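## Task

Get both orange caps into the round steel dish next to the tray. No cap of another color may end in the dish, and all other caps that began in the tray must still be in the tray. The tray and dish are free to move and must each finish upright, resting directly on the table and on nothing else. It counts as a failure if anything is still in motion at the end, if the robot is squeezing any cap, the tray or the dish from opposite sides (even lightly), or if the robot carries more than 20% of the weight of any of them (friction from the sides included). Release everything and withdraw the hand at the end.

## Robot and tools

Robot: one arm with a five-finger right hand. There are two scenes, and each starts from a fresh random layout. The next scene's task is reported when finished_scene is called.

Scene frame: the origin is on the table top directly beneath the arm base. +z is up, +x points forward, and +y is to the left when looking along +x. Results report end_effector_position in metres, end_effector_quat_wxyz, and velocities in m/s and rad/s. The reported position becomes less accurate at long reach.

Hand point: a spot fixed to the palm, 0.05 m in front of it, where the index pad meets the thumb tip in a pinch. Its +z runs along the straightened fingers, +y points out of the palm, and +x runs across the palm toward the little finger. Straight fingers extend 0.06-0.07 m past the point along +z. A wrist bracket on the little-finger side sticks out 0.03 m beyond the point along +y and 0.11 m across the palm, so it can strike objects. Turning the hand moves the point slightly.

Row format: one row has 14 numbers, each in [-1, 1].
- 1-6: dx, dy, dz, rx, ry, rz. These are an offset of the hand point, not a pose. They are expressed in the hand point's own axes and scaled so that 1.0 equals 0.6 m or 180 degrees. rx, ry, rz together form a single rotation vector.
- 7-12: absolute motor targets in this order: thumb_turn, thumb_bend, index, middle, ring, little. -1 is open; +1 is closed (for thumb_turn, in front of the palm, opposite the fingers).
- 13: force_limit, the fingertip load at which a closing motor stops. It runs linearly from about 0 N at -1 to 10 N at +1 (15 N for the two thumb motors).
- 14: speed, from almost 0 at -1 to full at +1. At full speed a finger crosses its whole range in 0.6 s.
- Optional 15-20: six stiffness scales, 0 to 1, one per joint in the order of the Joint positions line. Each scale stays in effect until changed.
Useful hand settings: pinch at about index +0.22, thumb_bend +0.75, thumb_turn +0.57. For a whole-hand wrap around an object 0.035-0.08 m wide, swing the thumb fully in front of the palm before reaching the object. For a soft grip, close at speed -0.9 or below.

Tools:
- execute_actions(actions): a list of actions. Each action is a list of up to 15 rows, one row per control step (1/30 s). A short action repeats its last row until 15 steps are filled, so each action lasts 0.5 s. Every row's offset is measured from the hand point pose at the start of that action, not from the previous row. For the first action in a call, that start pose is the last one reported. On each step the commanded pose is clipped to within 100 mm and 16 degrees of the measured pose, so a far target may take several actions. An empty list simply returns the current state and images.
- move(target, speed, stop_force, blocking): target is one row, whose offset is taken from the pose in the latest result that shows one. The hand point follows a straight path lasting 0.5-10 s and turns the shorter way. speed is in m/s, from 0.002 to 0.5 (default 0.25), and turning is limited to twice that value in rad/s. stop_force (13-80 N, optional) ends the path once the wrist sensor reads that much extra resistance for two steps, then backs off slightly. Use it only when moving slowly and without rotating, and leave it out when moving away from a contact. blocking=false returns after 0.5 s while the arm keeps moving; check it with wait(0) or end it with stop. It cannot be combined with stop_force. The move does not steer around obstacles. The result has a move: line giving the ending (done, off_target, moving, held, fault, contact) and any limits applied (paced = pose clipped; held = some steps blocked), plus the remaining distance to target.
- wait(seconds 0-10): lets time pass while the last command is held.
- stop(): brings a running move to rest.
- zoom_image(camera, region [x0,y0,x1,y1]): shows a region of at most 504x504 px from cam_high or cam_wrist (each 672x504) in finer detail.
- show_instructions(): displays the reference images.
- finished_scene(scene): ends scene 1 or 2. This cannot be undone.

Result lines:
- Hand target: the pose the controller is currently driving the hand point toward.
- pose unreachable: the clearance check altered or blocked the command.
- Step readings list positions at some steps; HELD marks steps that were held back.
- Wrist force / Wrist torque: readings in the hand point's axes. They carry an offset of up to about 5.5 N and noise of about 3.4 N, and saturate near 100 N. A missing reading is normal.
- hand_measured, hand_stopped_by (moving, target, force, stalled, fault) and hand_load_n (positive = pushing the finger open): one value per motor, in row order. When a grip is lost, the loads drop to about 0.
- MOTOR HOT appears at 70 °C. At 85 °C an OVER-TEMPERATURE FAULT applies the brakes for minutes.

Cautions: the arm is stiff. Commanding even slightly past a firm surface can cause a fault: the arm halts for 10 s and the rest of the call is dropped. This happens at a joint torque limit (elbow 135 N m, wrists 48.6 N m) or at 150 N of outside force. Approach slowly. Do not drop or slam caps, and do not knock anything off the table or tip over the tray or dish. Objects may occasionally be bumped by outside forces. Before ending a scene, open the hand, lift clear, and confirm that everything has come to rest.

Each tool is called after "Request:" in YAML: its name, and indented under it one key for each argument.

Reference images:

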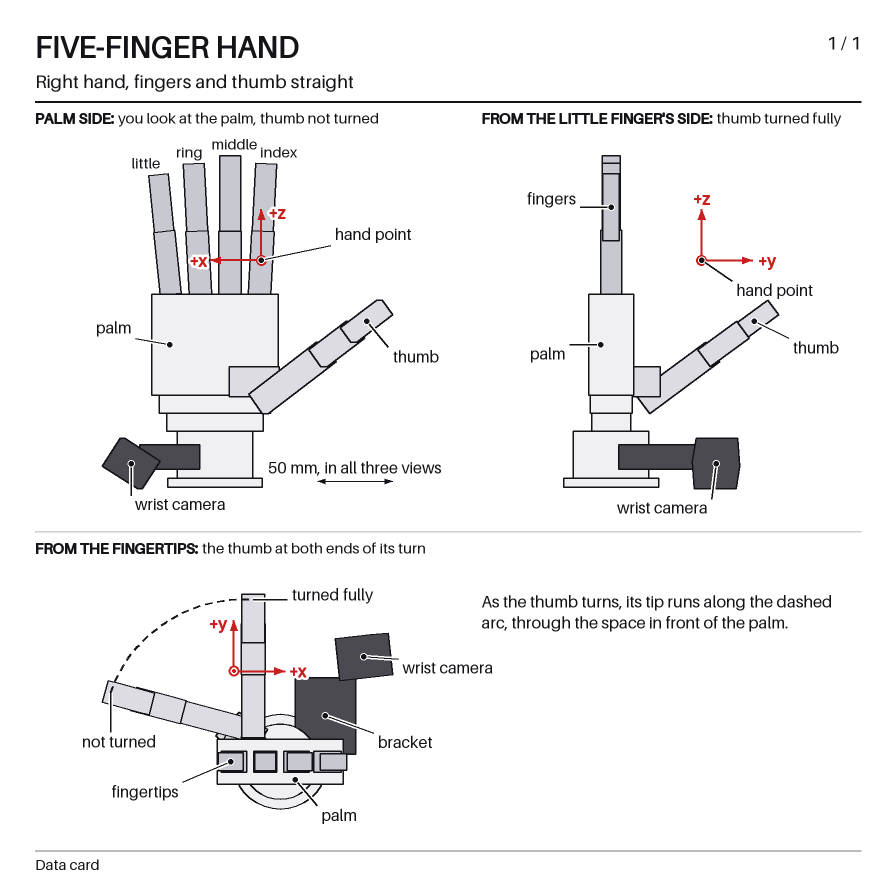

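## Session

Request:
execute_actions:
  actions: []

Scene clock: 0.00 s.
end_effector_position=(+0.9535, -0.2347, +0.1229) hand_measured=(-1.000, -1.000, -1.000, -1.000, -1.000, -1.000) hand_load_n=(+0.0, +0.0, +0.0, +0.0, +0.0, +0.0) hand_stopped_by=(target, target, target, target, target, target) hand_force_limit=0.00 hand_speed=-0.80 end_effector_quat_wxyz=(-0.118, +0.955, +0.267, +0.060) end_effector_velocity=(-0.001, -0.002, -0.000) end_effector_angular_velocity=(+0.001, +0.001, -0.004)
Joint positions: [-0.413 -0.573  0.831  1.375  1.309  0.585]
Joint velocities: [-0.002  0.     0.     0.    -0.     0.002]
Wrist force (N, on the end effector, along its own x y z axes, offset not removed): no reading
Wrist torque (N m, same axes, about the end effector's origin, offset not removed): no reading
Hand target: +0.953, -0.235, +0.123; -0.118, +0.955, +0.267, +0.060
Joint stiffness scale: [1. 1. 1. 1. 1. 1.]

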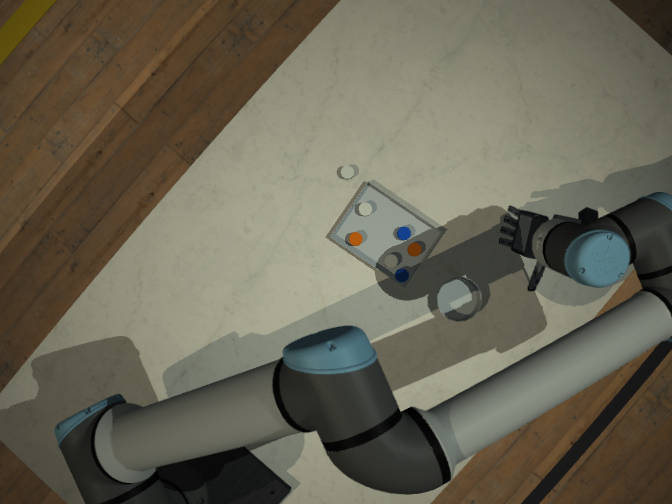

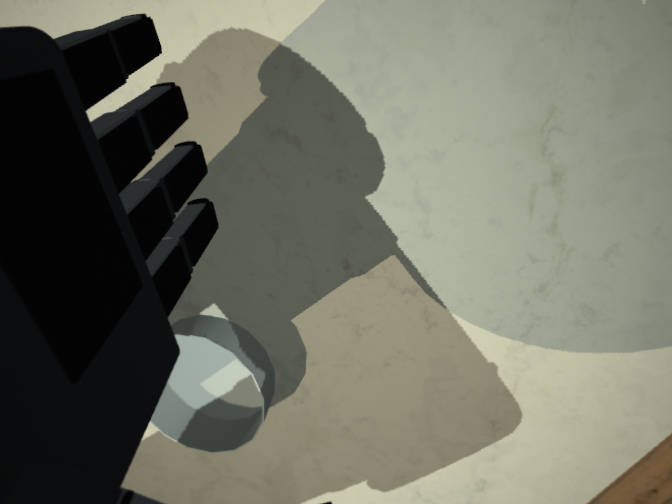

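Request:
zoom_image:
  camera: "cam_high"
  region: [300, 140, 540, 340]

Region (300, 140, 540, 340) of cam_high's 672x504 image, scaled by 2.100, with more detail than that image has.

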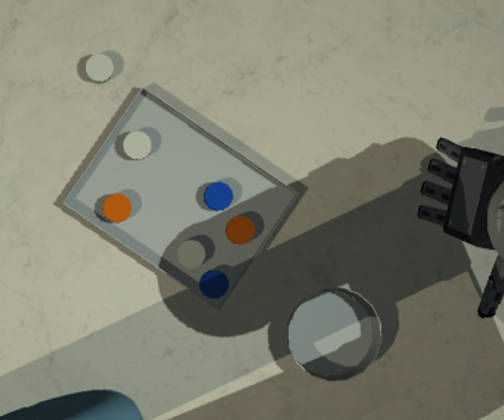

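Request:
move:
  target: [-0.0567, -0.5697, 0.057, 0.2554, 0.0278, 0.1376, 0.57, 0.75, 0.22, -1, -1, -1, 0, 0.5]
  speed: 0.25

Scene clock: 58.83 s.
end_effector_position=(+0.7492, +0.0396, +0.1490) hand_measured=(+0.570, +0.746, +0.220, -1.000, -1.000, -1.000) hand_load_n=(+0.0, +2.0, +1.5, +0.0, +0.0, +0.0) hand_stopped_by=(target, target, target, target, target, target) hand_force_limit=0.00 hand_speed=0.50 end_effector_quat_wxyz=(-0.498, +0.865, +0.058, -0.033) end_effector_velocity=(-0.001, +0.002, +0.003) end_effector_angular_velocity=(+0.006, -0.001, -0.002)
Joint positions: [-0.386 -0.744  1.434  1.607  0.731  0.694]
Joint velocities: [ 0.001 -0.005  0.005  0.002 -0.006 -0.002]
Wrist force (N, on the end effector, along its own x y z axes, offset not removed): [0.7 -1.5 -2.6]
Wrist torque (N m, same axes, about the end effector's origin, offset not removed): [0.31 0.16 0.18]
Hand target: +0.748, +0.041, +0.150; -0.499, +0.864, +0.058, -0.033
Off the commanded pose: 0.002 m, 0 deg.
Joint stiffness scale: [1. 1. 1. 1. 1. 1.]
move: done
camera_calibration (this result's frames):
cam_wrist: T_world_to_cam=[[-0.0385679, -0.507012, -0.861076, 0.175826], [-0.793256, -0.50849, 0.334936, 0.56832], [-0.607665, 0.695971, -0.382579, 0.616958], [0, 0, 0, 1]] pos_world=[0.832508, -0.051254, 0.197085]

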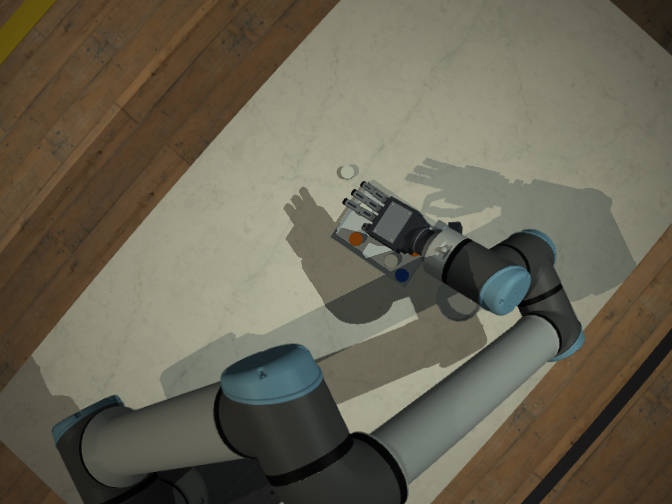

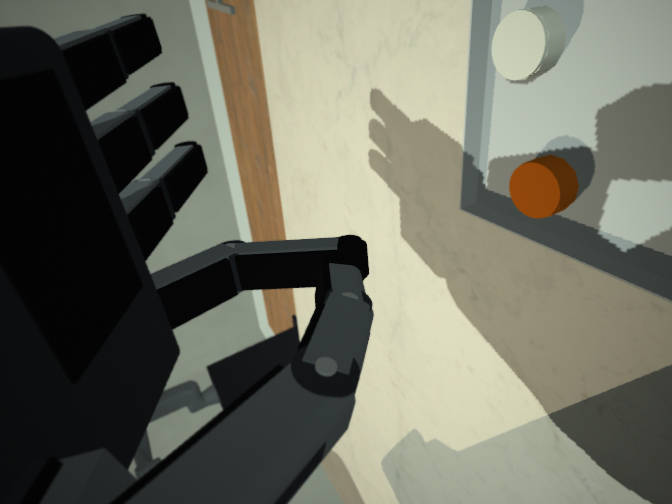

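Request:
zoom_image:
  camera: "cam_high"
  region: [300, 150, 500, 310]

Region (300, 150, 500, 310) of cam_high's 672x504 image, scaled by 2.520, with more detail than that image has; it fills the top 403 rows of this view, and the rest is white.

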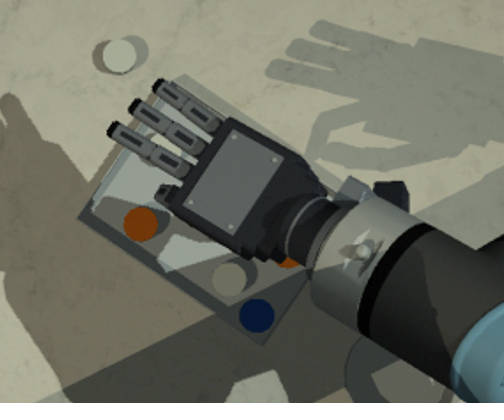

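Request:
move:
  target: [-0.0352, 0.0963, 0.1, 0, 0, 0, 0.57, 0.3, -0.25, -1, -1, -1, 0, 0.5]
  speed: 0.15

Scene clock: 73.23 s.
end_effector_position=(+0.7258, +0.0575, +0.0691) hand_measured=(+0.570, +0.300, -0.250, -1.000, -1.000, -1.000) hand_load_n=(+0.0, +0.0, +0.0, +0.0, +0.0, +0.0) hand_stopped_by=(target, target, target, target, target, target) hand_force_limit=0.00 hand_speed=0.50 end_effector_quat_wxyz=(-0.498, +0.865, +0.058, -0.033) end_effector_velocity=(+0.001, +0.000, -0.002) end_effector_angular_velocity=(-0.003, -0.008, -0.002)
Joint positions: [-0.376 -0.687  1.503  1.472  0.724  0.706]
Joint velocities: [ 0.001  0.     0.    -0.011 -0.002  0.002]
Wrist force (N, on the end effector, along its own x y z axes, offset not removed): [0.0 -1.8 -5.9]
Wrist torque (N m, same axes, about the end effector's origin, offset not removed): [0.36 0.57 0.13]
Hand target: +0.725, +0.059, +0.069; -0.498, +0.865, +0.058, -0.033
Off the commanded pose: 0.002 m, 0 deg.
Joint stiffness scale: [1. 1. 1. 1. 1. 1.]
move: done
camera_calibration (this result's frames):
cam_wrist: T_world_to_cam=[[-0.0384743, -0.50716, -0.860993, 0.115082], [-0.793376, -0.508338, 0.334884, 0.585747], [-0.607515, 0.695975, -0.382811, 0.559561], [0, 0, 0, 1]] pos_world=[0.809087, -0.0333186, 0.117134]

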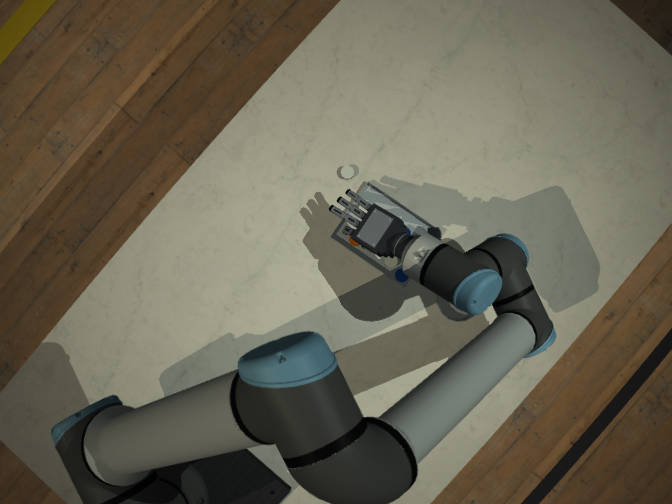

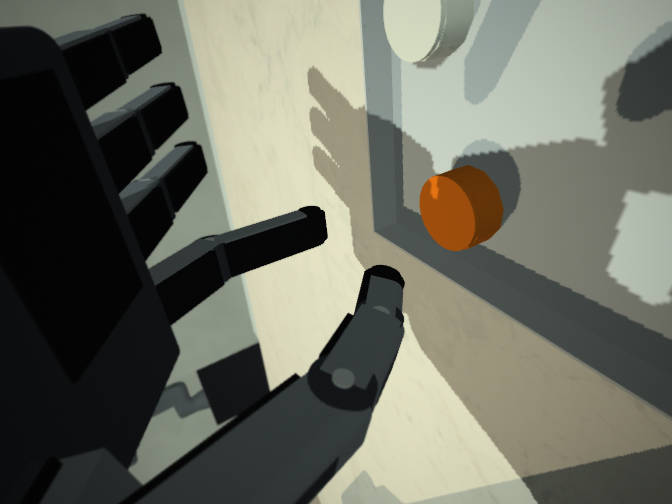

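Request:
move:
  target: [-0.0074, 0.0378, 0.0317, 0, 0, 0, 0.57, 0.3, -0.25, -1, -1, -1, 0, 0.5]
  speed: 0.05

Scene clock: 93.87 s.
end_effector_position=(+0.7219, +0.0597, +0.0409) hand_measured=(+0.570, +0.300, -0.250, -1.000, -1.000, -1.000) hand_load_n=(+0.0, +0.0, +0.0, +0.0, +0.0, +0.0) hand_stopped_by=(target, target, target, target, target, target) hand_force_limit=0.00 hand_speed=0.50 end_effector_quat_wxyz=(-0.497, +0.865, +0.058, -0.032) end_effector_velocity=(+0.000, -0.001, -0.001) end_effector_angular_velocity=(-0.003, -0.003, -0.002)
Joint positions: [-0.375 -0.658  1.511  1.431  0.724  0.707]
Joint velocities: [-0.001  0.    -0.    -0.005  0.     0.002]
Wrist force (N, on the end effector, along its own x y z axes, offset not removed): [1.3 -0.9 -4.8]
Wrist torque (N m, same axes, about the end effector's origin, offset not removed): [0.50 0.09 0.22]
Hand target: +0.721, +0.062, +0.040; -0.498, +0.865, +0.058, -0.033
Off the commanded pose: 0.003 m, 0 deg.
Joint stiffness scale: [1. 1. 1. 1. 1. 1.]
move: done
camera_calibration (this result's frames):
cam_wrist: T_world_to_cam=[[-0.0365129, -0.508249, -0.860436, 0.0903898], [-0.794525, -0.507471, 0.333473, 0.594079], [-0.606133, 0.695814, -0.385287, 0.543989], [0, 0, 0, 1]] pos_world=[0.80504, -0.0310968, 0.0892575]

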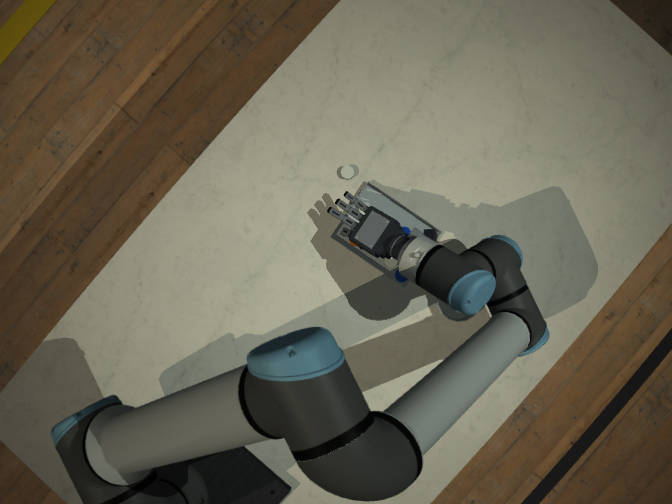

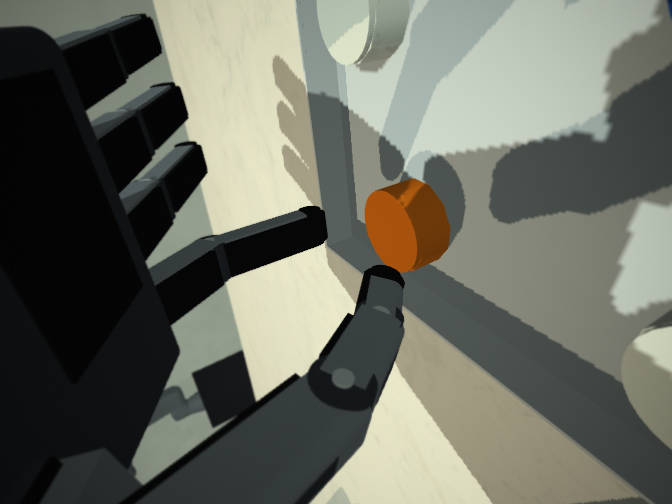

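Request:
move:
  target: [-0.0022, 0.0163, 0.0181, 0, 0, 0, 0.57, 0.3, -0.25, -1, -1, -1, 0, 0.5]
  speed: 0.02

Scene clock: 104.03 s.
end_effector_position=(+0.7216, +0.0617, +0.0283) hand_measured=(+0.570, +0.300, -0.250, -1.000, -1.000, -1.000) hand_load_n=(+0.0, +0.0, +0.0, +0.0, +0.0, +0.0) hand_stopped_by=(target, target, target, target, target, target) hand_force_limit=0.00 hand_speed=0.50 end_effector_quat_wxyz=(-0.496, +0.866, +0.059, -0.030) end_effector_velocity=(+0.000, +0.000, -0.001) end_effector_angular_velocity=(-0.002, -0.003, -0.000)
Joint positions: [-0.373 -0.645  1.511  1.411  0.722  0.711]
Joint velocities: [ 0.001 -0.     0.    -0.004 -0.     0.002]
Wrist force (N, on the end effector, along its own x y z axes, offset not removed): [3.5 -2.6 -1.2]
Wrist torque (N m, same axes, about the end effector's origin, offset not removed): [0.13 -0.39 0.27]
Hand target: +0.720, +0.064, +0.027; -0.497, +0.865, +0.058, -0.032
Off the commanded pose: 0.003 m, 0 deg.
Joint stiffness scale: [1. 1. 1. 1. 1. 1.]
move: done
camera_calibration (this result's frames):
cam_wrist: T_world_to_cam=[[-0.0334129, -0.5098, -0.859644, 0.0784448], [-0.796031, -0.506517, 0.331324, 0.600092], [-0.604333, 0.695373, -0.388893, 0.536459], [0, 0, 0, 1]] pos_world=[0.804512, -0.0290911, 0.0772347]

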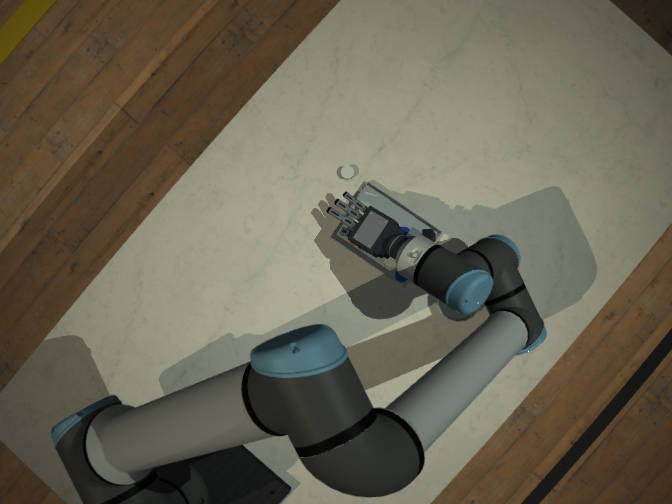

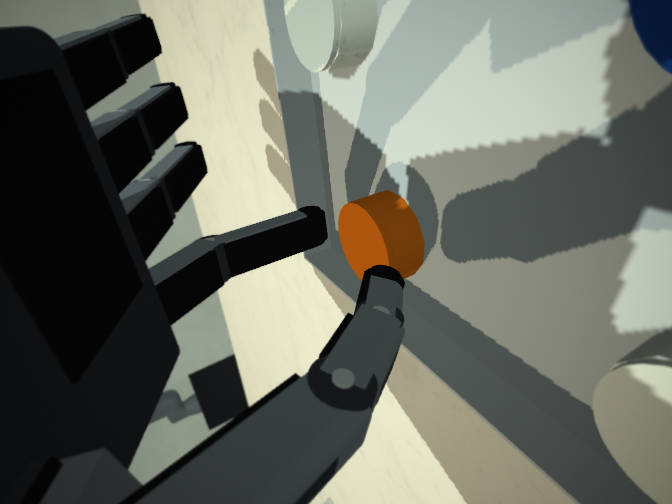

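Request:
move:
  target: [-0.002, 0.0135, 0.0115, 0, 0, 0, 0.57, 0.3, -0.25, -1, -1, -1, 0, 0.5]
  speed: 0.02

Scene clock: 107.93 s.
end_effector_position=(+0.7212, +0.0618, +0.0190) hand_measured=(+0.570, +0.300, -0.250, -1.000, -1.000, -1.000) hand_load_n=(+0.0, +0.0, +0.0, +0.0, +0.0, +0.0) hand_stopped_by=(target, target, target, target, target, target) hand_force_limit=0.00 hand_speed=0.50 end_effector_quat_wxyz=(-0.496, +0.866, +0.059, -0.029) end_effector_velocity=(+0.000, +0.001, -0.001) end_effector_angular_velocity=(-0.001, -0.003, +0.000)
Joint positions: [-0.373 -0.635  1.511  1.398  0.722  0.711]
Joint velocities: [ 0.001  0.    -0.    -0.004 -0.001  0.001]
Wrist force (N, on the end effector, along its own x y z axes, offset not removed): [-0.3 0.9 1.2]
Wrist torque (N m, same axes, about the end effector's origin, offset not removed): [0.32 0.11 0.10]
Hand target: +0.720, +0.063, +0.018; -0.496, +0.866, +0.059, -0.030
Off the commanded pose: 0.002 m, 0 deg.
Joint stiffness scale: [1. 1. 1. 1. 1. 1.]
move: done
camera_calibration (this result's frames):
cam_wrist: T_world_to_cam=[[-0.0312709, -0.510708, -0.859185, 0.0689714], [-0.796938, -0.506072, 0.32982, 0.603599], [-0.603252, 0.695031, -0.391177, 0.531777], [0, 0, 0, 1]] pos_world=[0.803982, -0.0289122, 0.0681994]

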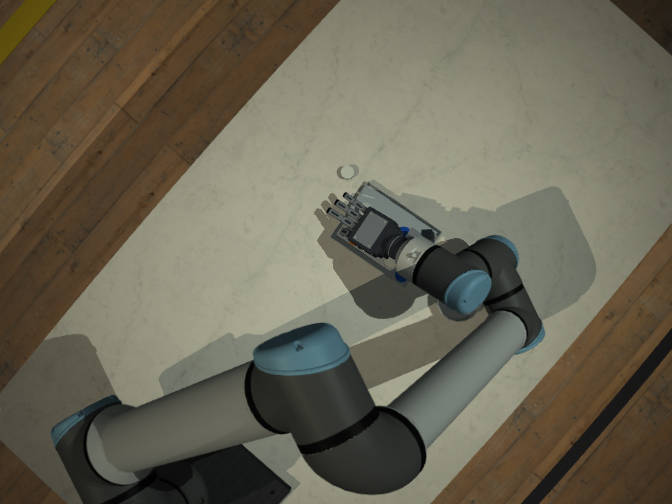

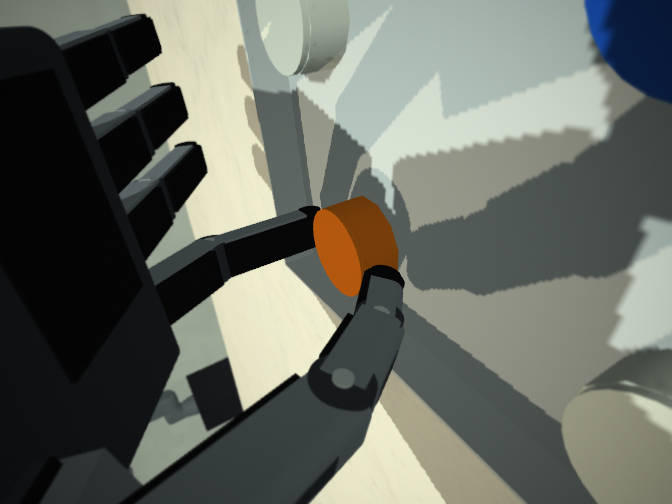

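Request:
move:
  target: [-0.001, 0.0105, 0.0075, 0, 0, 0, 0.57, 0.3, -0.25, -1, -1, -1, 0, 0.5]
  speed: 0.015

Scene clock: 112.00 s.
end_effector_position=(+0.7215, +0.0619, +0.0173) hand_measured=(+0.570, +0.300, -0.250, -1.000, -1.000, -1.000) hand_load_n=(+0.0, +0.0, +0.0, +0.0, +0.0, +0.0) hand_stopped_by=(target, target, target, target, target, target) hand_force_limit=0.00 hand_speed=0.50 end_effector_quat_wxyz=(-0.495, +0.866, +0.060, -0.028) end_effector_velocity=(+0.001, +0.000, -0.000) end_effector_angular_velocity=(+0.000, -0.003, +0.001)
Joint positions: [-0.373 -0.634  1.511  1.395  0.721  0.711]
Joint velocities: [ 0.    -0.    -0.    -0.001 -0.001 -0.002]
Wrist force (N, on the end effector, along its own x y z axes, offset not removed): [-3.5 -2.9 -10.1]
Wrist torque (N m, same axes, about the end effector's origin, offset not removed): [1.51 0.49 0.23]
Hand target: +0.721, +0.062, +0.011; -0.496, +0.866, +0.059, -0.029
Off the commanded pose: 0.006 m, 0 deg.
Joint stiffness scale: [1. 1. 1. 1. 1. 1.]
move: off_target
camera_calibration (this result's frames):
cam_wrist: T_world_to_cam=[[-0.0296336, -0.511069, -0.859028, 0.0663839], [-0.797836, -0.505621, 0.328337, 0.604992], [-0.602146, 0.695094, -0.392766, 0.530438], [0, 0, 0, 1]] pos_world=[0.804053, -0.0288803, 0.0667227]

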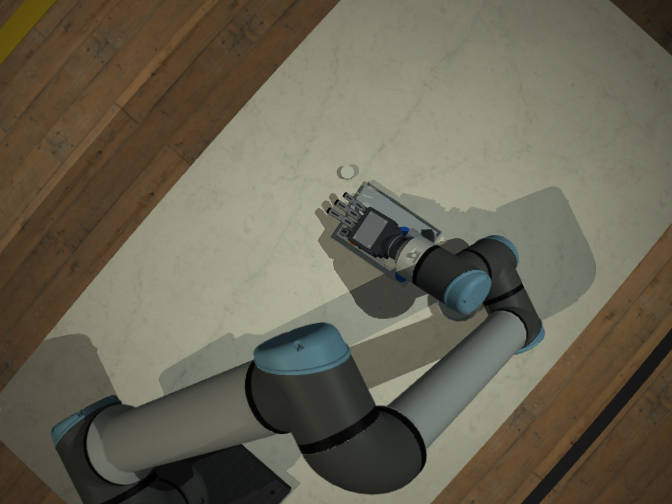

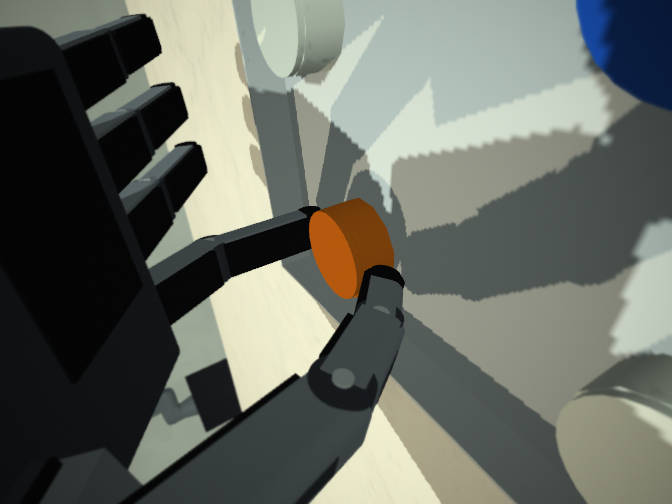

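Request:
execute_actions:
  actions:
    - [[0, -0.003, -0.0017, 0, 0, 0, 0.57, 0.3, -0.25, -1, -1, -1, 0, 0.5]]
    - [[0, 0, 0, 0, 0, 0, 0.57, 0.75, 0.22, -1, -1, -1, -0.2, -0.6]]
    - [[0, 0, 0, 0, 0, 0, 0.57, 0.75, 0.22, -1, -1, -1, -0.2, -0.6]]
    - [[0, 0, 0, 0, 0, 0, 0.57, 0.75, 0.22, -1, -1, -1, -0.2, -0.6]]

Scene clock: 126.93 s.
end_effector_position=(+0.7215, +0.0619, +0.0186) hand_measured=(+0.570, +0.442, -0.120, -1.000, -1.000, -1.000) hand_load_n=(+0.0, +6.0, +8.5, +0.0, +0.0, +0.0) hand_stopped_by=(target, force, force, target, target, target) hand_force_limit=-0.20 hand_speed=-0.60 end_effector_quat_wxyz=(-0.496, +0.866, +0.059, -0.028) end_effector_velocity=(-0.000, +0.000, +0.000) end_effector_angular_velocity=(-0.001, +0.001, +0.001)
Joint positions: [-0.373 -0.635  1.511  1.397  0.721  0.711]
Joint velocities: [ 0.001 -0.     0.     0.     0.001  0.   ]
Wrist force (N, on the end effector, along its own x y z axes, offset not removed): [-1.5 -1.4 -4.9]
Wrist torque (N m, same axes, about the end effector's origin, offset not removed): [0.61 0.65 -0.06]
Hand target: +0.721, +0.062, +0.019; -0.496, +0.866, +0.059, -0.028
Off the commanded pose: 0.000 m, 0 deg.
Joint stiffness scale: [1. 1. 1. 1. 1. 1.]
Step readings (end_effector_position; steps 1 to 15: 1st action; 16 to 30: 2nd action; 31 to 45: 3rd action; 46 to 60: 4th action):
0: (+0.7215, +0.0619, +0.0173)
1: (+0.7215, +0.0619, +0.0173)
2: (+0.7215, +0.0619, +0.0173)
4: (+0.7214, +0.0619, +0.0174)
8: (+0.7214, +0.0619, +0.0178)
15: (+0.7215, +0.0619, +0.0180)
16: (+0.7215, +0.0619, +0.0180)
17: (+0.7215, +0.0619, +0.0180)
19: (+0.7215, +0.0619, +0.0181)
23: (+0.7215, +0.0619, +0.0186)
30: (+0.7215, +0.0619, +0.0186)
31: (+0.7215, +0.0619, +0.0186)
32: (+0.7215, +0.0619, +0.0186)
34: (+0.7215, +0.0619, +0.0186)
38: (+0.7215, +0.0619, +0.0186)
45: (+0.7215, +0.0619, +0.0186)
46: (+0.7215, +0.0619, +0.0186)
47: (+0.7215, +0.0619, +0.0186)
49: (+0.7215, +0.0619, +0.0186)
53: (+0.7215, +0.0619, +0.0186)
60: end_effector_position above
camera_calibration (this result's frames):
cam_wrist: T_world_to_cam=[[-0.0305855, -0.510553, -0.859302, 0.0682112], [-0.797569, -0.505706, 0.328853, 0.604393], [-0.602451, 0.695411, -0.391734, 0.531108], [0, 0, 0, 1]] pos_world=[0.804098, -0.0288677, 0.0679109]

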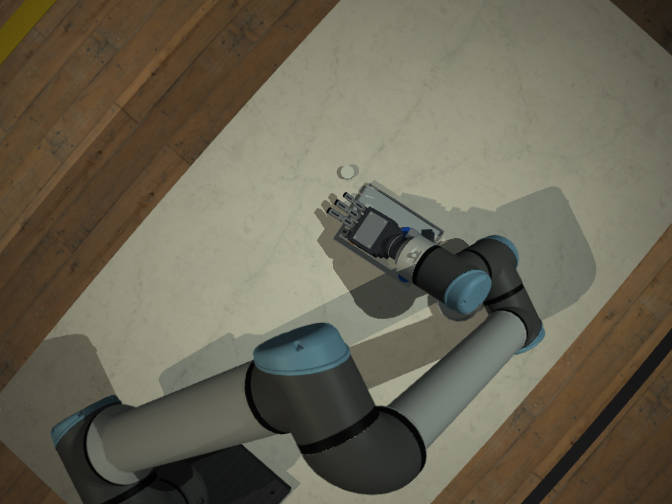

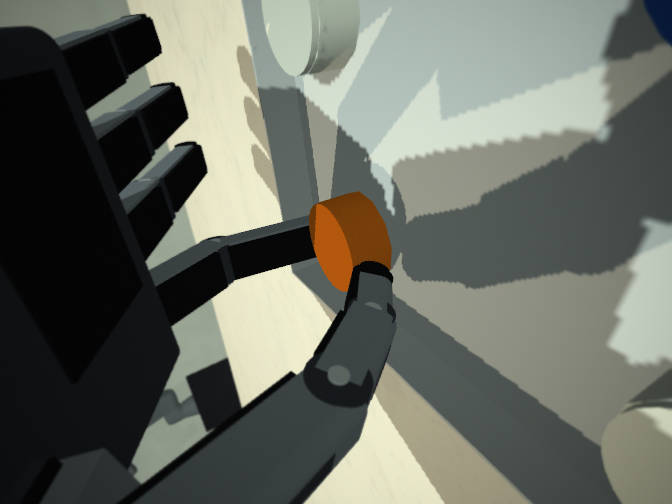

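Request:
move:
  target: [0, -0.0722, -0.0417, 0, 0, 0, 0.57, 0.75, 0.22, -1, -1, -1, -0.2, -0.6]
  speed: 0.05

Scene clock: 136.90 s.
end_effector_position=(+0.7227, +0.0616, +0.0688) hand_measured=(+0.570, +0.442, -0.120, -1.000, -1.000, -1.000) hand_load_n=(+0.0, +6.0, +9.0, +0.0, +0.0, +0.0) hand_stopped_by=(target, force, force, target, target, target) hand_force_limit=-0.20 hand_speed=-0.60 end_effector_quat_wxyz=(-0.495, +0.866, +0.060, -0.027) end_effector_velocity=(-0.003, +0.002, -0.000) end_effector_angular_velocity=(+0.002, +0.010, +0.001)
Joint positions: [-0.373 -0.697  1.517  1.449  0.721  0.711]
Joint velocities: [ 0.001 -0.     0.005  0.004  0.001  0.002]
Wrist force (N, on the end effector, along its own x y z axes, offset not removed): [-2.0 0.7 -0.5]
Wrist torque (N m, same axes, about the end effector's origin, offset not removed): [0.53 0.56 0.09]
Hand target: +0.721, +0.062, +0.069; -0.496, +0.866, +0.059, -0.028
Off the commanded pose: 0.002 m, 0 deg.
Joint stiffness scale: [1. 1. 1. 1. 1. 1.]
move: done
camera_calibration (this result's frames):
cam_wrist: T_world_to_cam=[[-0.0272138, -0.511947, -0.858586, 0.108773], [-0.798843, -0.505189, 0.326548, 0.589804], [-0.600924, 0.694762, -0.395217, 0.550847], [0, 0, 0, 1]] pos_world=[0.805138, -0.0290585, 0.118496]

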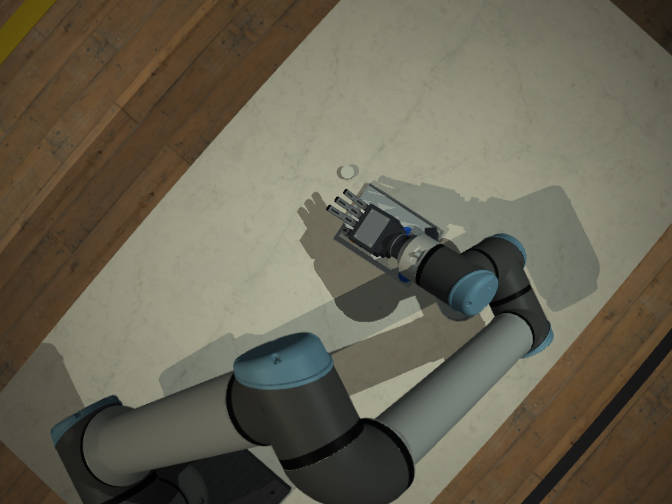

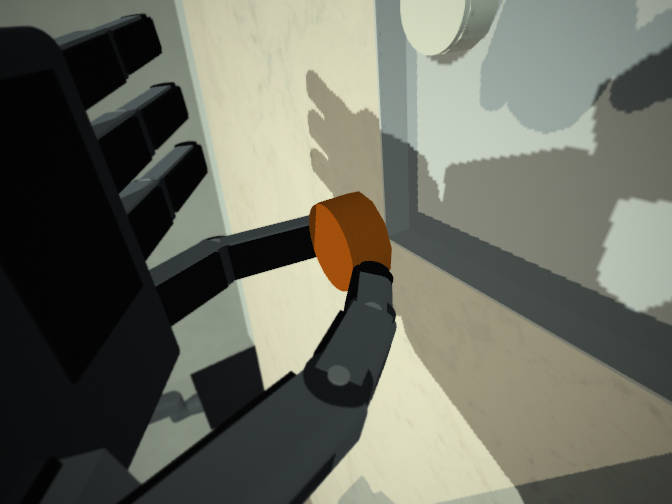

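Request:
move:
  target: [0.0219, 0.1935, -0.4057, 0, 0, 0, 0.57, 0.75, 0.22, -1, -1, -1, -0.2, -0.6]
  speed: 0.15

Scene clock: 145.27 s.
end_effector_position=(+0.7697, -0.2028, +0.0935) hand_measured=(+0.570, +0.442, -0.120, -1.000, -1.000, -1.000) hand_load_n=(+0.0, +6.0, +9.0, +0.0, +0.0, +0.0) hand_stopped_by=(target, force, force, target, target, target) hand_force_limit=-0.20 hand_speed=-0.60 end_effector_quat_wxyz=(-0.495, +0.866, +0.059, -0.026) end_effector_velocity=(+0.002, -0.002, +0.003) end_effector_angular_velocity=(-0.000, -0.002, +0.002)
Joint positions: [-0.622 -0.565  1.208  1.794  0.896  0.47 ]
Joint velocities: [ 0.     0.    -0.008  0.008  0.001 -0.003]
Wrist force (N, on the end effector, along its own x y z axes, offset not removed): [-4.3 2.3 -5.1]
Wrist torque (N m, same axes, about the end effector's origin, offset not removed): [1.06 0.87 -0.03]
Hand target: +0.771, -0.203, +0.093; -0.495, +0.867, +0.060, -0.026
Off the commanded pose: 0.001 m, 0 deg.
Joint stiffness scale: [1. 1. 1. 1. 1. 1.]
move: done
camera_calibration (this result's frames):
cam_wrist: T_world_to_cam=[[-0.0297317, -0.511546, -0.858741, -0.00204679], [-0.800204, -0.502652, 0.327131, 0.487184], [-0.598991, 0.696894, -0.394396, 0.771507], [0, 0, 0, 1]] pos_world=[0.851911, -0.293822, 0.143149]

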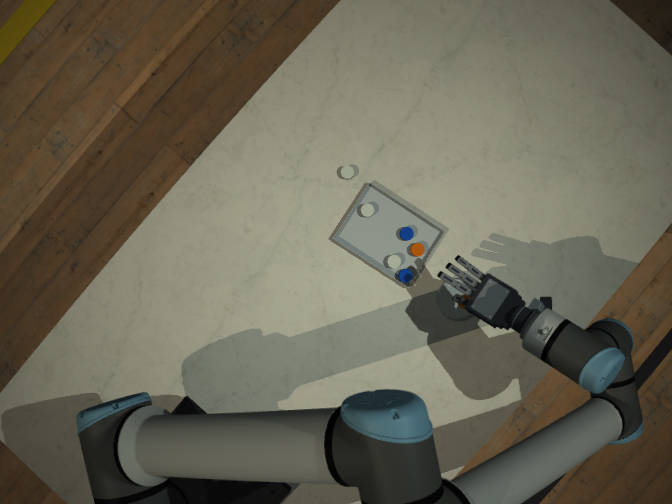

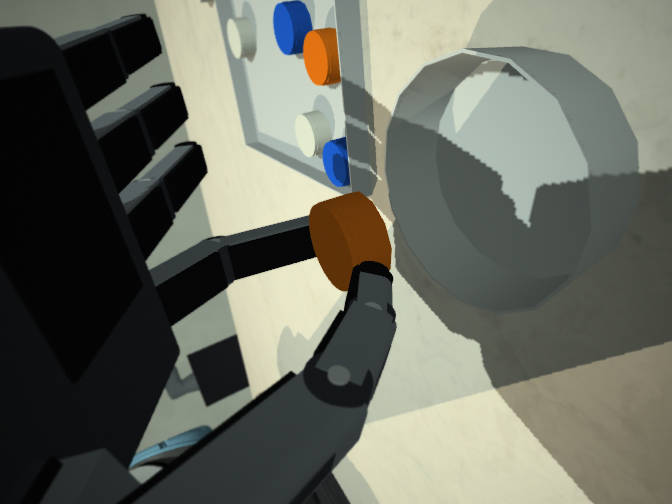

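Request:
move:
  target: [0.004, 0.0865, 0.0552, 0, 0, 0, 0.57, 0.75, 0.22, -1, -1, -1, -0.2, -0.6]
  speed: 0.06

Request:
execute_actions:
  actions:
    - [[0, 0, 0, 0, 0, 0, 0.57, 0.3, -0.25, -1, -1, -1, -0.2, 0.0]]
    - [[0, 0, 0, 0, 0, 0, 0.57, 0.3, -0.25, -1, -1, -1, -0.2, 0.0]]

Scene clock: 156.23 s.
end_effector_position=(+0.7705, -0.2012, +0.0314) hand_measured=(+0.570, +0.442, -0.120, -1.000, -1.000, -1.000) hand_load_n=(+0.0, +6.0, +9.0, +0.0, +0.0, +0.0) hand_stopped_by=(target, force, force, target, target, target) hand_force_limit=-0.20 hand_speed=-0.60 end_effector_quat_wxyz=(-0.496, +0.866, +0.058, -0.027) end_effector_velocity=(+0.004, -0.002, +0.001) end_effector_angular_velocity=(-0.006, -0.007, -0.002)
Joint positions: [-0.62  -0.495  1.198  1.737  0.894  0.472]
Joint velocities: [ 0.     0.    -0.009 -0.002 -0.001  0.002]
Wrist force (N, on the end effector, along its own x y z axes, offset not removed): [0.7 0.3 -1.9]
Wrist torque (N m, same axes, about the end effector's origin, offset not removed): [0.57 0.13 0.04]
Hand target: +0.773, -0.200, +0.032; -0.495, +0.866, +0.059, -0.026
Off the commanded pose: 0.002 m, 0 deg.
Joint stiffness scale: [1. 1. 1. 1. 1. 1.]
move: done
camera_calibration (this result's frames):
cam_wrist: T_world_to_cam=[[-0.0325055, -0.509511, -0.85985, -0.0519586], [-0.799537, -0.502972, 0.328266, 0.508401], [-0.599736, 0.698152, -0.391024, 0.747036], [0, 0, 0, 1]] pos_world=[0.852822, -0.292307, 0.0805415]

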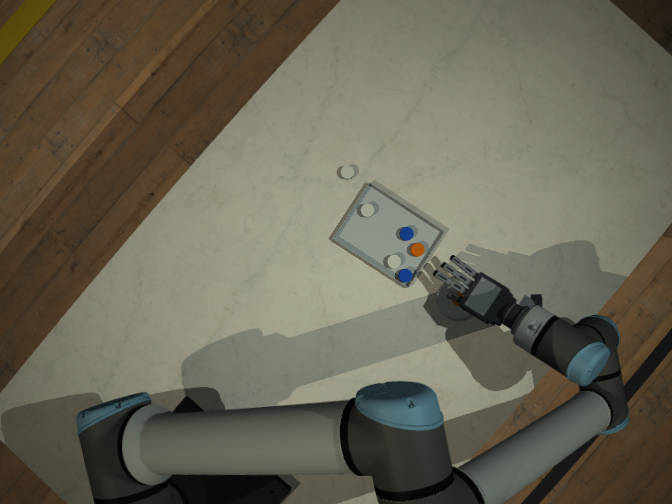

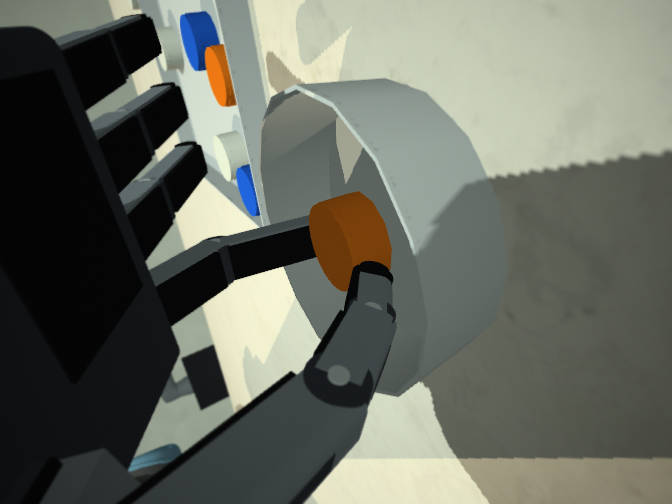

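Scene clock: 157.23 s.
end_effector_position=(+0.7707, -0.2013, +0.0314) hand_measured=(+0.570, +0.300, -0.250, -1.000, -1.000, -1.000) hand_load_n=(+0.0, +0.0, +0.0, +0.0, +0.0, +0.0) hand_stopped_by=(target, target, target, target, target, target) hand_force_limit=-0.20 hand_speed=0.00 end_effector_quat_wxyz=(-0.496, +0.866, +0.058, -0.027) end_effector_velocity=(+0.000, +0.000, +0.001) end_effector_angular_velocity=(+0.001, +0.001, -0.001)
Joint positions: [-0.62  -0.495  1.198  1.737  0.894  0.472]
Joint velocities: [ 0.    -0.    -0.     0.001 -0.001  0.001]
Wrist force (N, on the end effector, along its own x y z axes, offset not removed): [2.6 1.1 0.1]
Wrist torque (N m, same axes, about the end effector's origin, offset not removed): [0.62 -0.18 0.28]
Hand target: +0.771, -0.201, +0.031; -0.496, +0.866, +0.058, -0.027
Off the commanded pose: 0.000 m, 0 deg.
Joint stiffness scale: [1. 1. 1. 1. 1. 1.]
Step readings (end_effector_position; steps 1 to 15: 1st action; 16 to 30: 2nd action):
0: (+0.7705, -0.2012, +0.0314)
1: (+0.7706, -0.2012, +0.0314)
2: (+0.7707, -0.2013, +0.0314)
4: (+0.7707, -0.2013, +0.0314)
8: (+0.7707, -0.2013, +0.0314)
15: (+0.7707, -0.2013, +0.0314)
16: (+0.7707, -0.2013, +0.0314)
17: (+0.7707, -0.2013, +0.0314)
19: (+0.7707, -0.2013, +0.0314)
23: (+0.7707, -0.2013, +0.0314)
30: end_effector_position above
camera_calibration (this result's frames):
cam_wrist: T_world_to_cam=[[-0.0321911, -0.509747, -0.859722, -0.0522526], [-0.799668, -0.50287, 0.328105, 0.508576], [-0.599579, 0.698054, -0.391441, 0.7471], [0, 0, 0, 1]] pos_world=[0.852955, -0.292404, 0.0806564]

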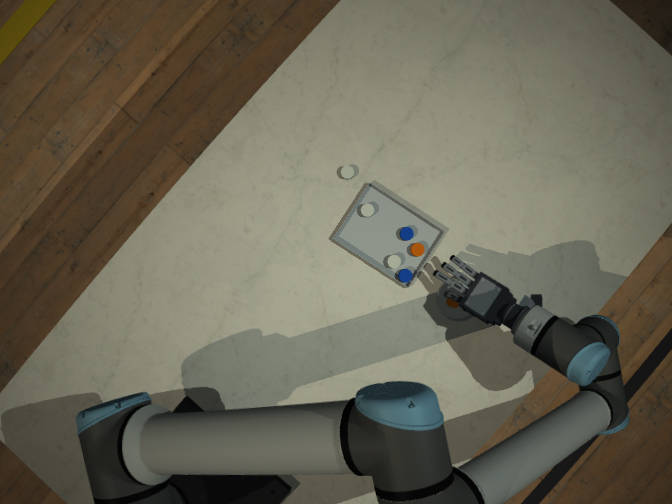

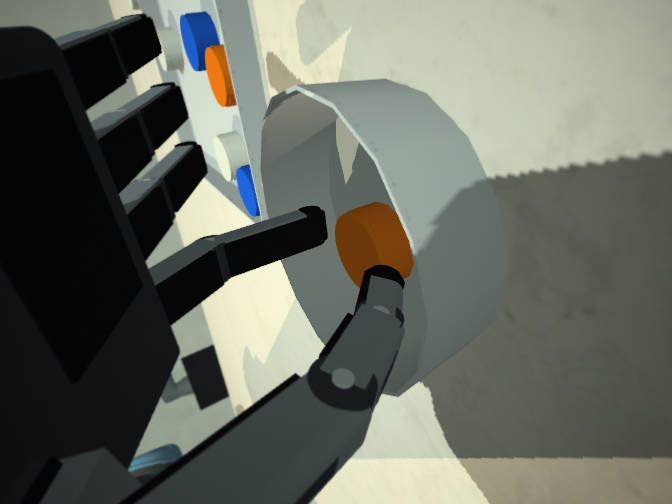

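Request:
move:
  target: [0, -0.1, -0.06, 0, 0, 0, 0.57, 0.3, -0.25, -1, -1, -1, -0.2, 0.0]
  speed: 0.1

Request:
zoom_image:
  camera: "cam_high"
  region: [320, 160, 480, 300]

Scene clock: 161.90 s.
end_effector_position=(+0.7719, -0.2017, +0.1021) hand_measured=(+0.570, +0.300, -0.250, -1.000, -1.000, -1.000) hand_load_n=(+0.0, +0.0, +0.0, +0.0, +0.0, +0.0) hand_stopped_by=(target, target, target, target, target, target) hand_force_limit=-0.20 hand_speed=0.00 end_effector_quat_wxyz=(-0.495, +0.867, +0.059, -0.026) end_effector_velocity=(-0.004, +0.003, -0.001) end_effector_angular_velocity=(+0.007, +0.012, +0.004)
Joint positions: [-0.62  -0.572  1.204  1.803  0.894  0.472]
Joint velocities: [ 0.001  0.     0.008  0.006  0.004 -0.001]
Wrist force (N, on the end effector, along its own x y z axes, offset not removed): [-1.4 1.2 -5.6]
Wrist torque (N m, same axes, about the end effector's origin, offset not removed): [0.76 0.56 -0.08]
Hand target: +0.770, -0.202, +0.101; -0.496, +0.866, +0.058, -0.027
Off the commanded pose: 0.002 m, 0 deg.
Joint stiffness scale: [1. 1. 1. 1. 1. 1.]
move: done
camera_calibration (this result's frames):
cam_wrist: T_world_to_cam=[[-0.029167, -0.511992, -0.858495, 0.0054036], [-0.800807, -0.502031, 0.32661, 0.487283], [-0.598212, 0.697015, -0.395364, 0.774952], [0, 0, 0, 1]] pos_world=[0.853962, -0.292755, 0.151876]

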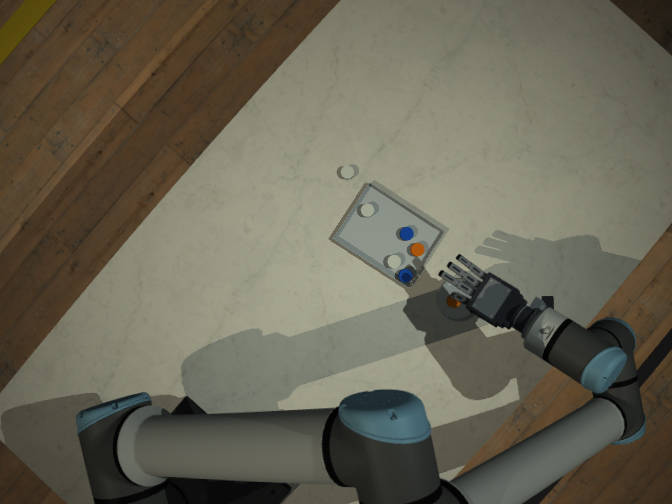

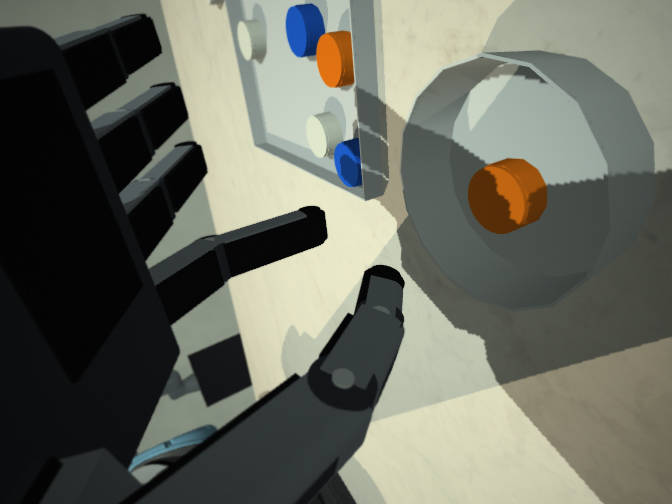

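Region (320, 160, 480, 300) of cam_high's 672x504 image, scaled by 3.150, with more detail than that image has; it fills the top 441 rows of this view, and the rest is white.

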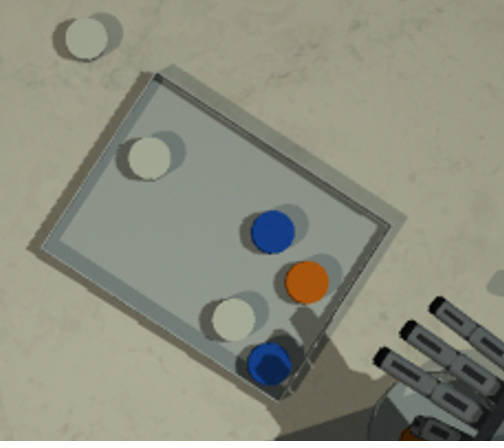

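Request:
move:
  target: [0.0586, -0.09, 0.2295, 0, 0.433, 0.25, 0.57, 0.3, -0.25, -1, -1, -1, -0.2, 0.0]
  speed: 0.2

Scene clock: 185.03 s.
end_effector_position=(+0.7891, -0.0546, +0.0792) hand_measured=(+0.570, +0.300, -0.250, -1.000, -1.000, -1.000) hand_load_n=(+0.0, +0.0, +0.0, +0.0, +0.0, +0.0) hand_stopped_by=(target, target, target, target, target, target) hand_force_limit=-0.20 hand_speed=0.00 end_effector_quat_wxyz=(-0.377, +0.651, -0.566, +0.338) end_effector_velocity=(+0.001, +0.000, -0.001) end_effector_angular_velocity=(-0.001, -0.001, -0.009)
Joint positions: [-0.459 -1.168  1.96  -0.198  1.051  2.807]
Joint velocities: [ 0.003 -0.     0.002 -0.006  0.011  0.007]
Wrist force (N, on the end effector, along its own x y z axes, offset not removed): [0.0 3.4 -6.0]
Wrist torque (N m, same axes, about the end effector's origin, offset not removed): [1.22 0.50 0.27]
Hand target: +0.788, -0.052, +0.078; -0.376, +0.650, -0.567, +0.337
Off the commanded pose: 0.002 m, 0 deg.
Joint stiffness scale: [1. 1. 1. 1. 1. 1.]
move: done
camera_calibration (this result's frames):
cam_wrist: T_world_to_cam=[[-0.491689, 0.0306767, -0.87023, 0.457119], [-0.512471, 0.797782, 0.317674, 0.426571], [0.704, 0.602164, -0.37654, -0.360605], [0, 0, 0, 1]] pos_world=[0.697232, -0.13719, 0.126506]

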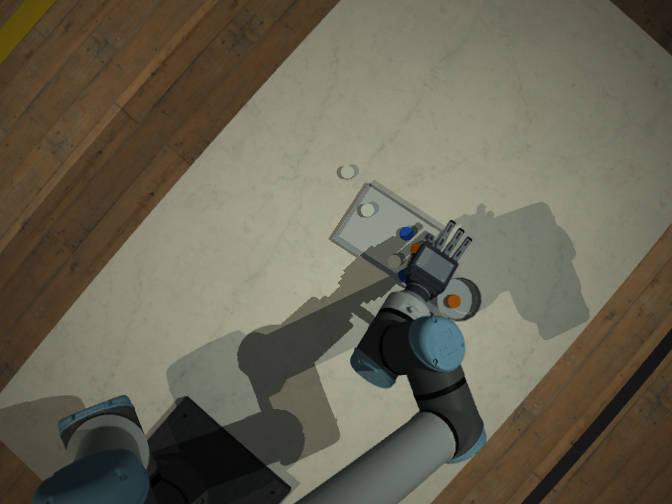

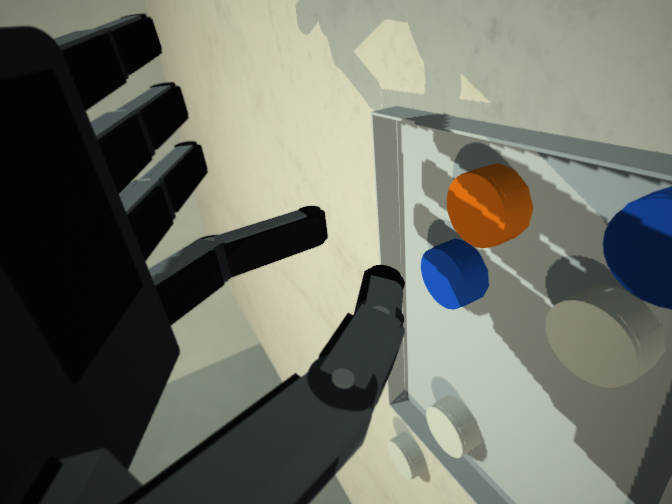

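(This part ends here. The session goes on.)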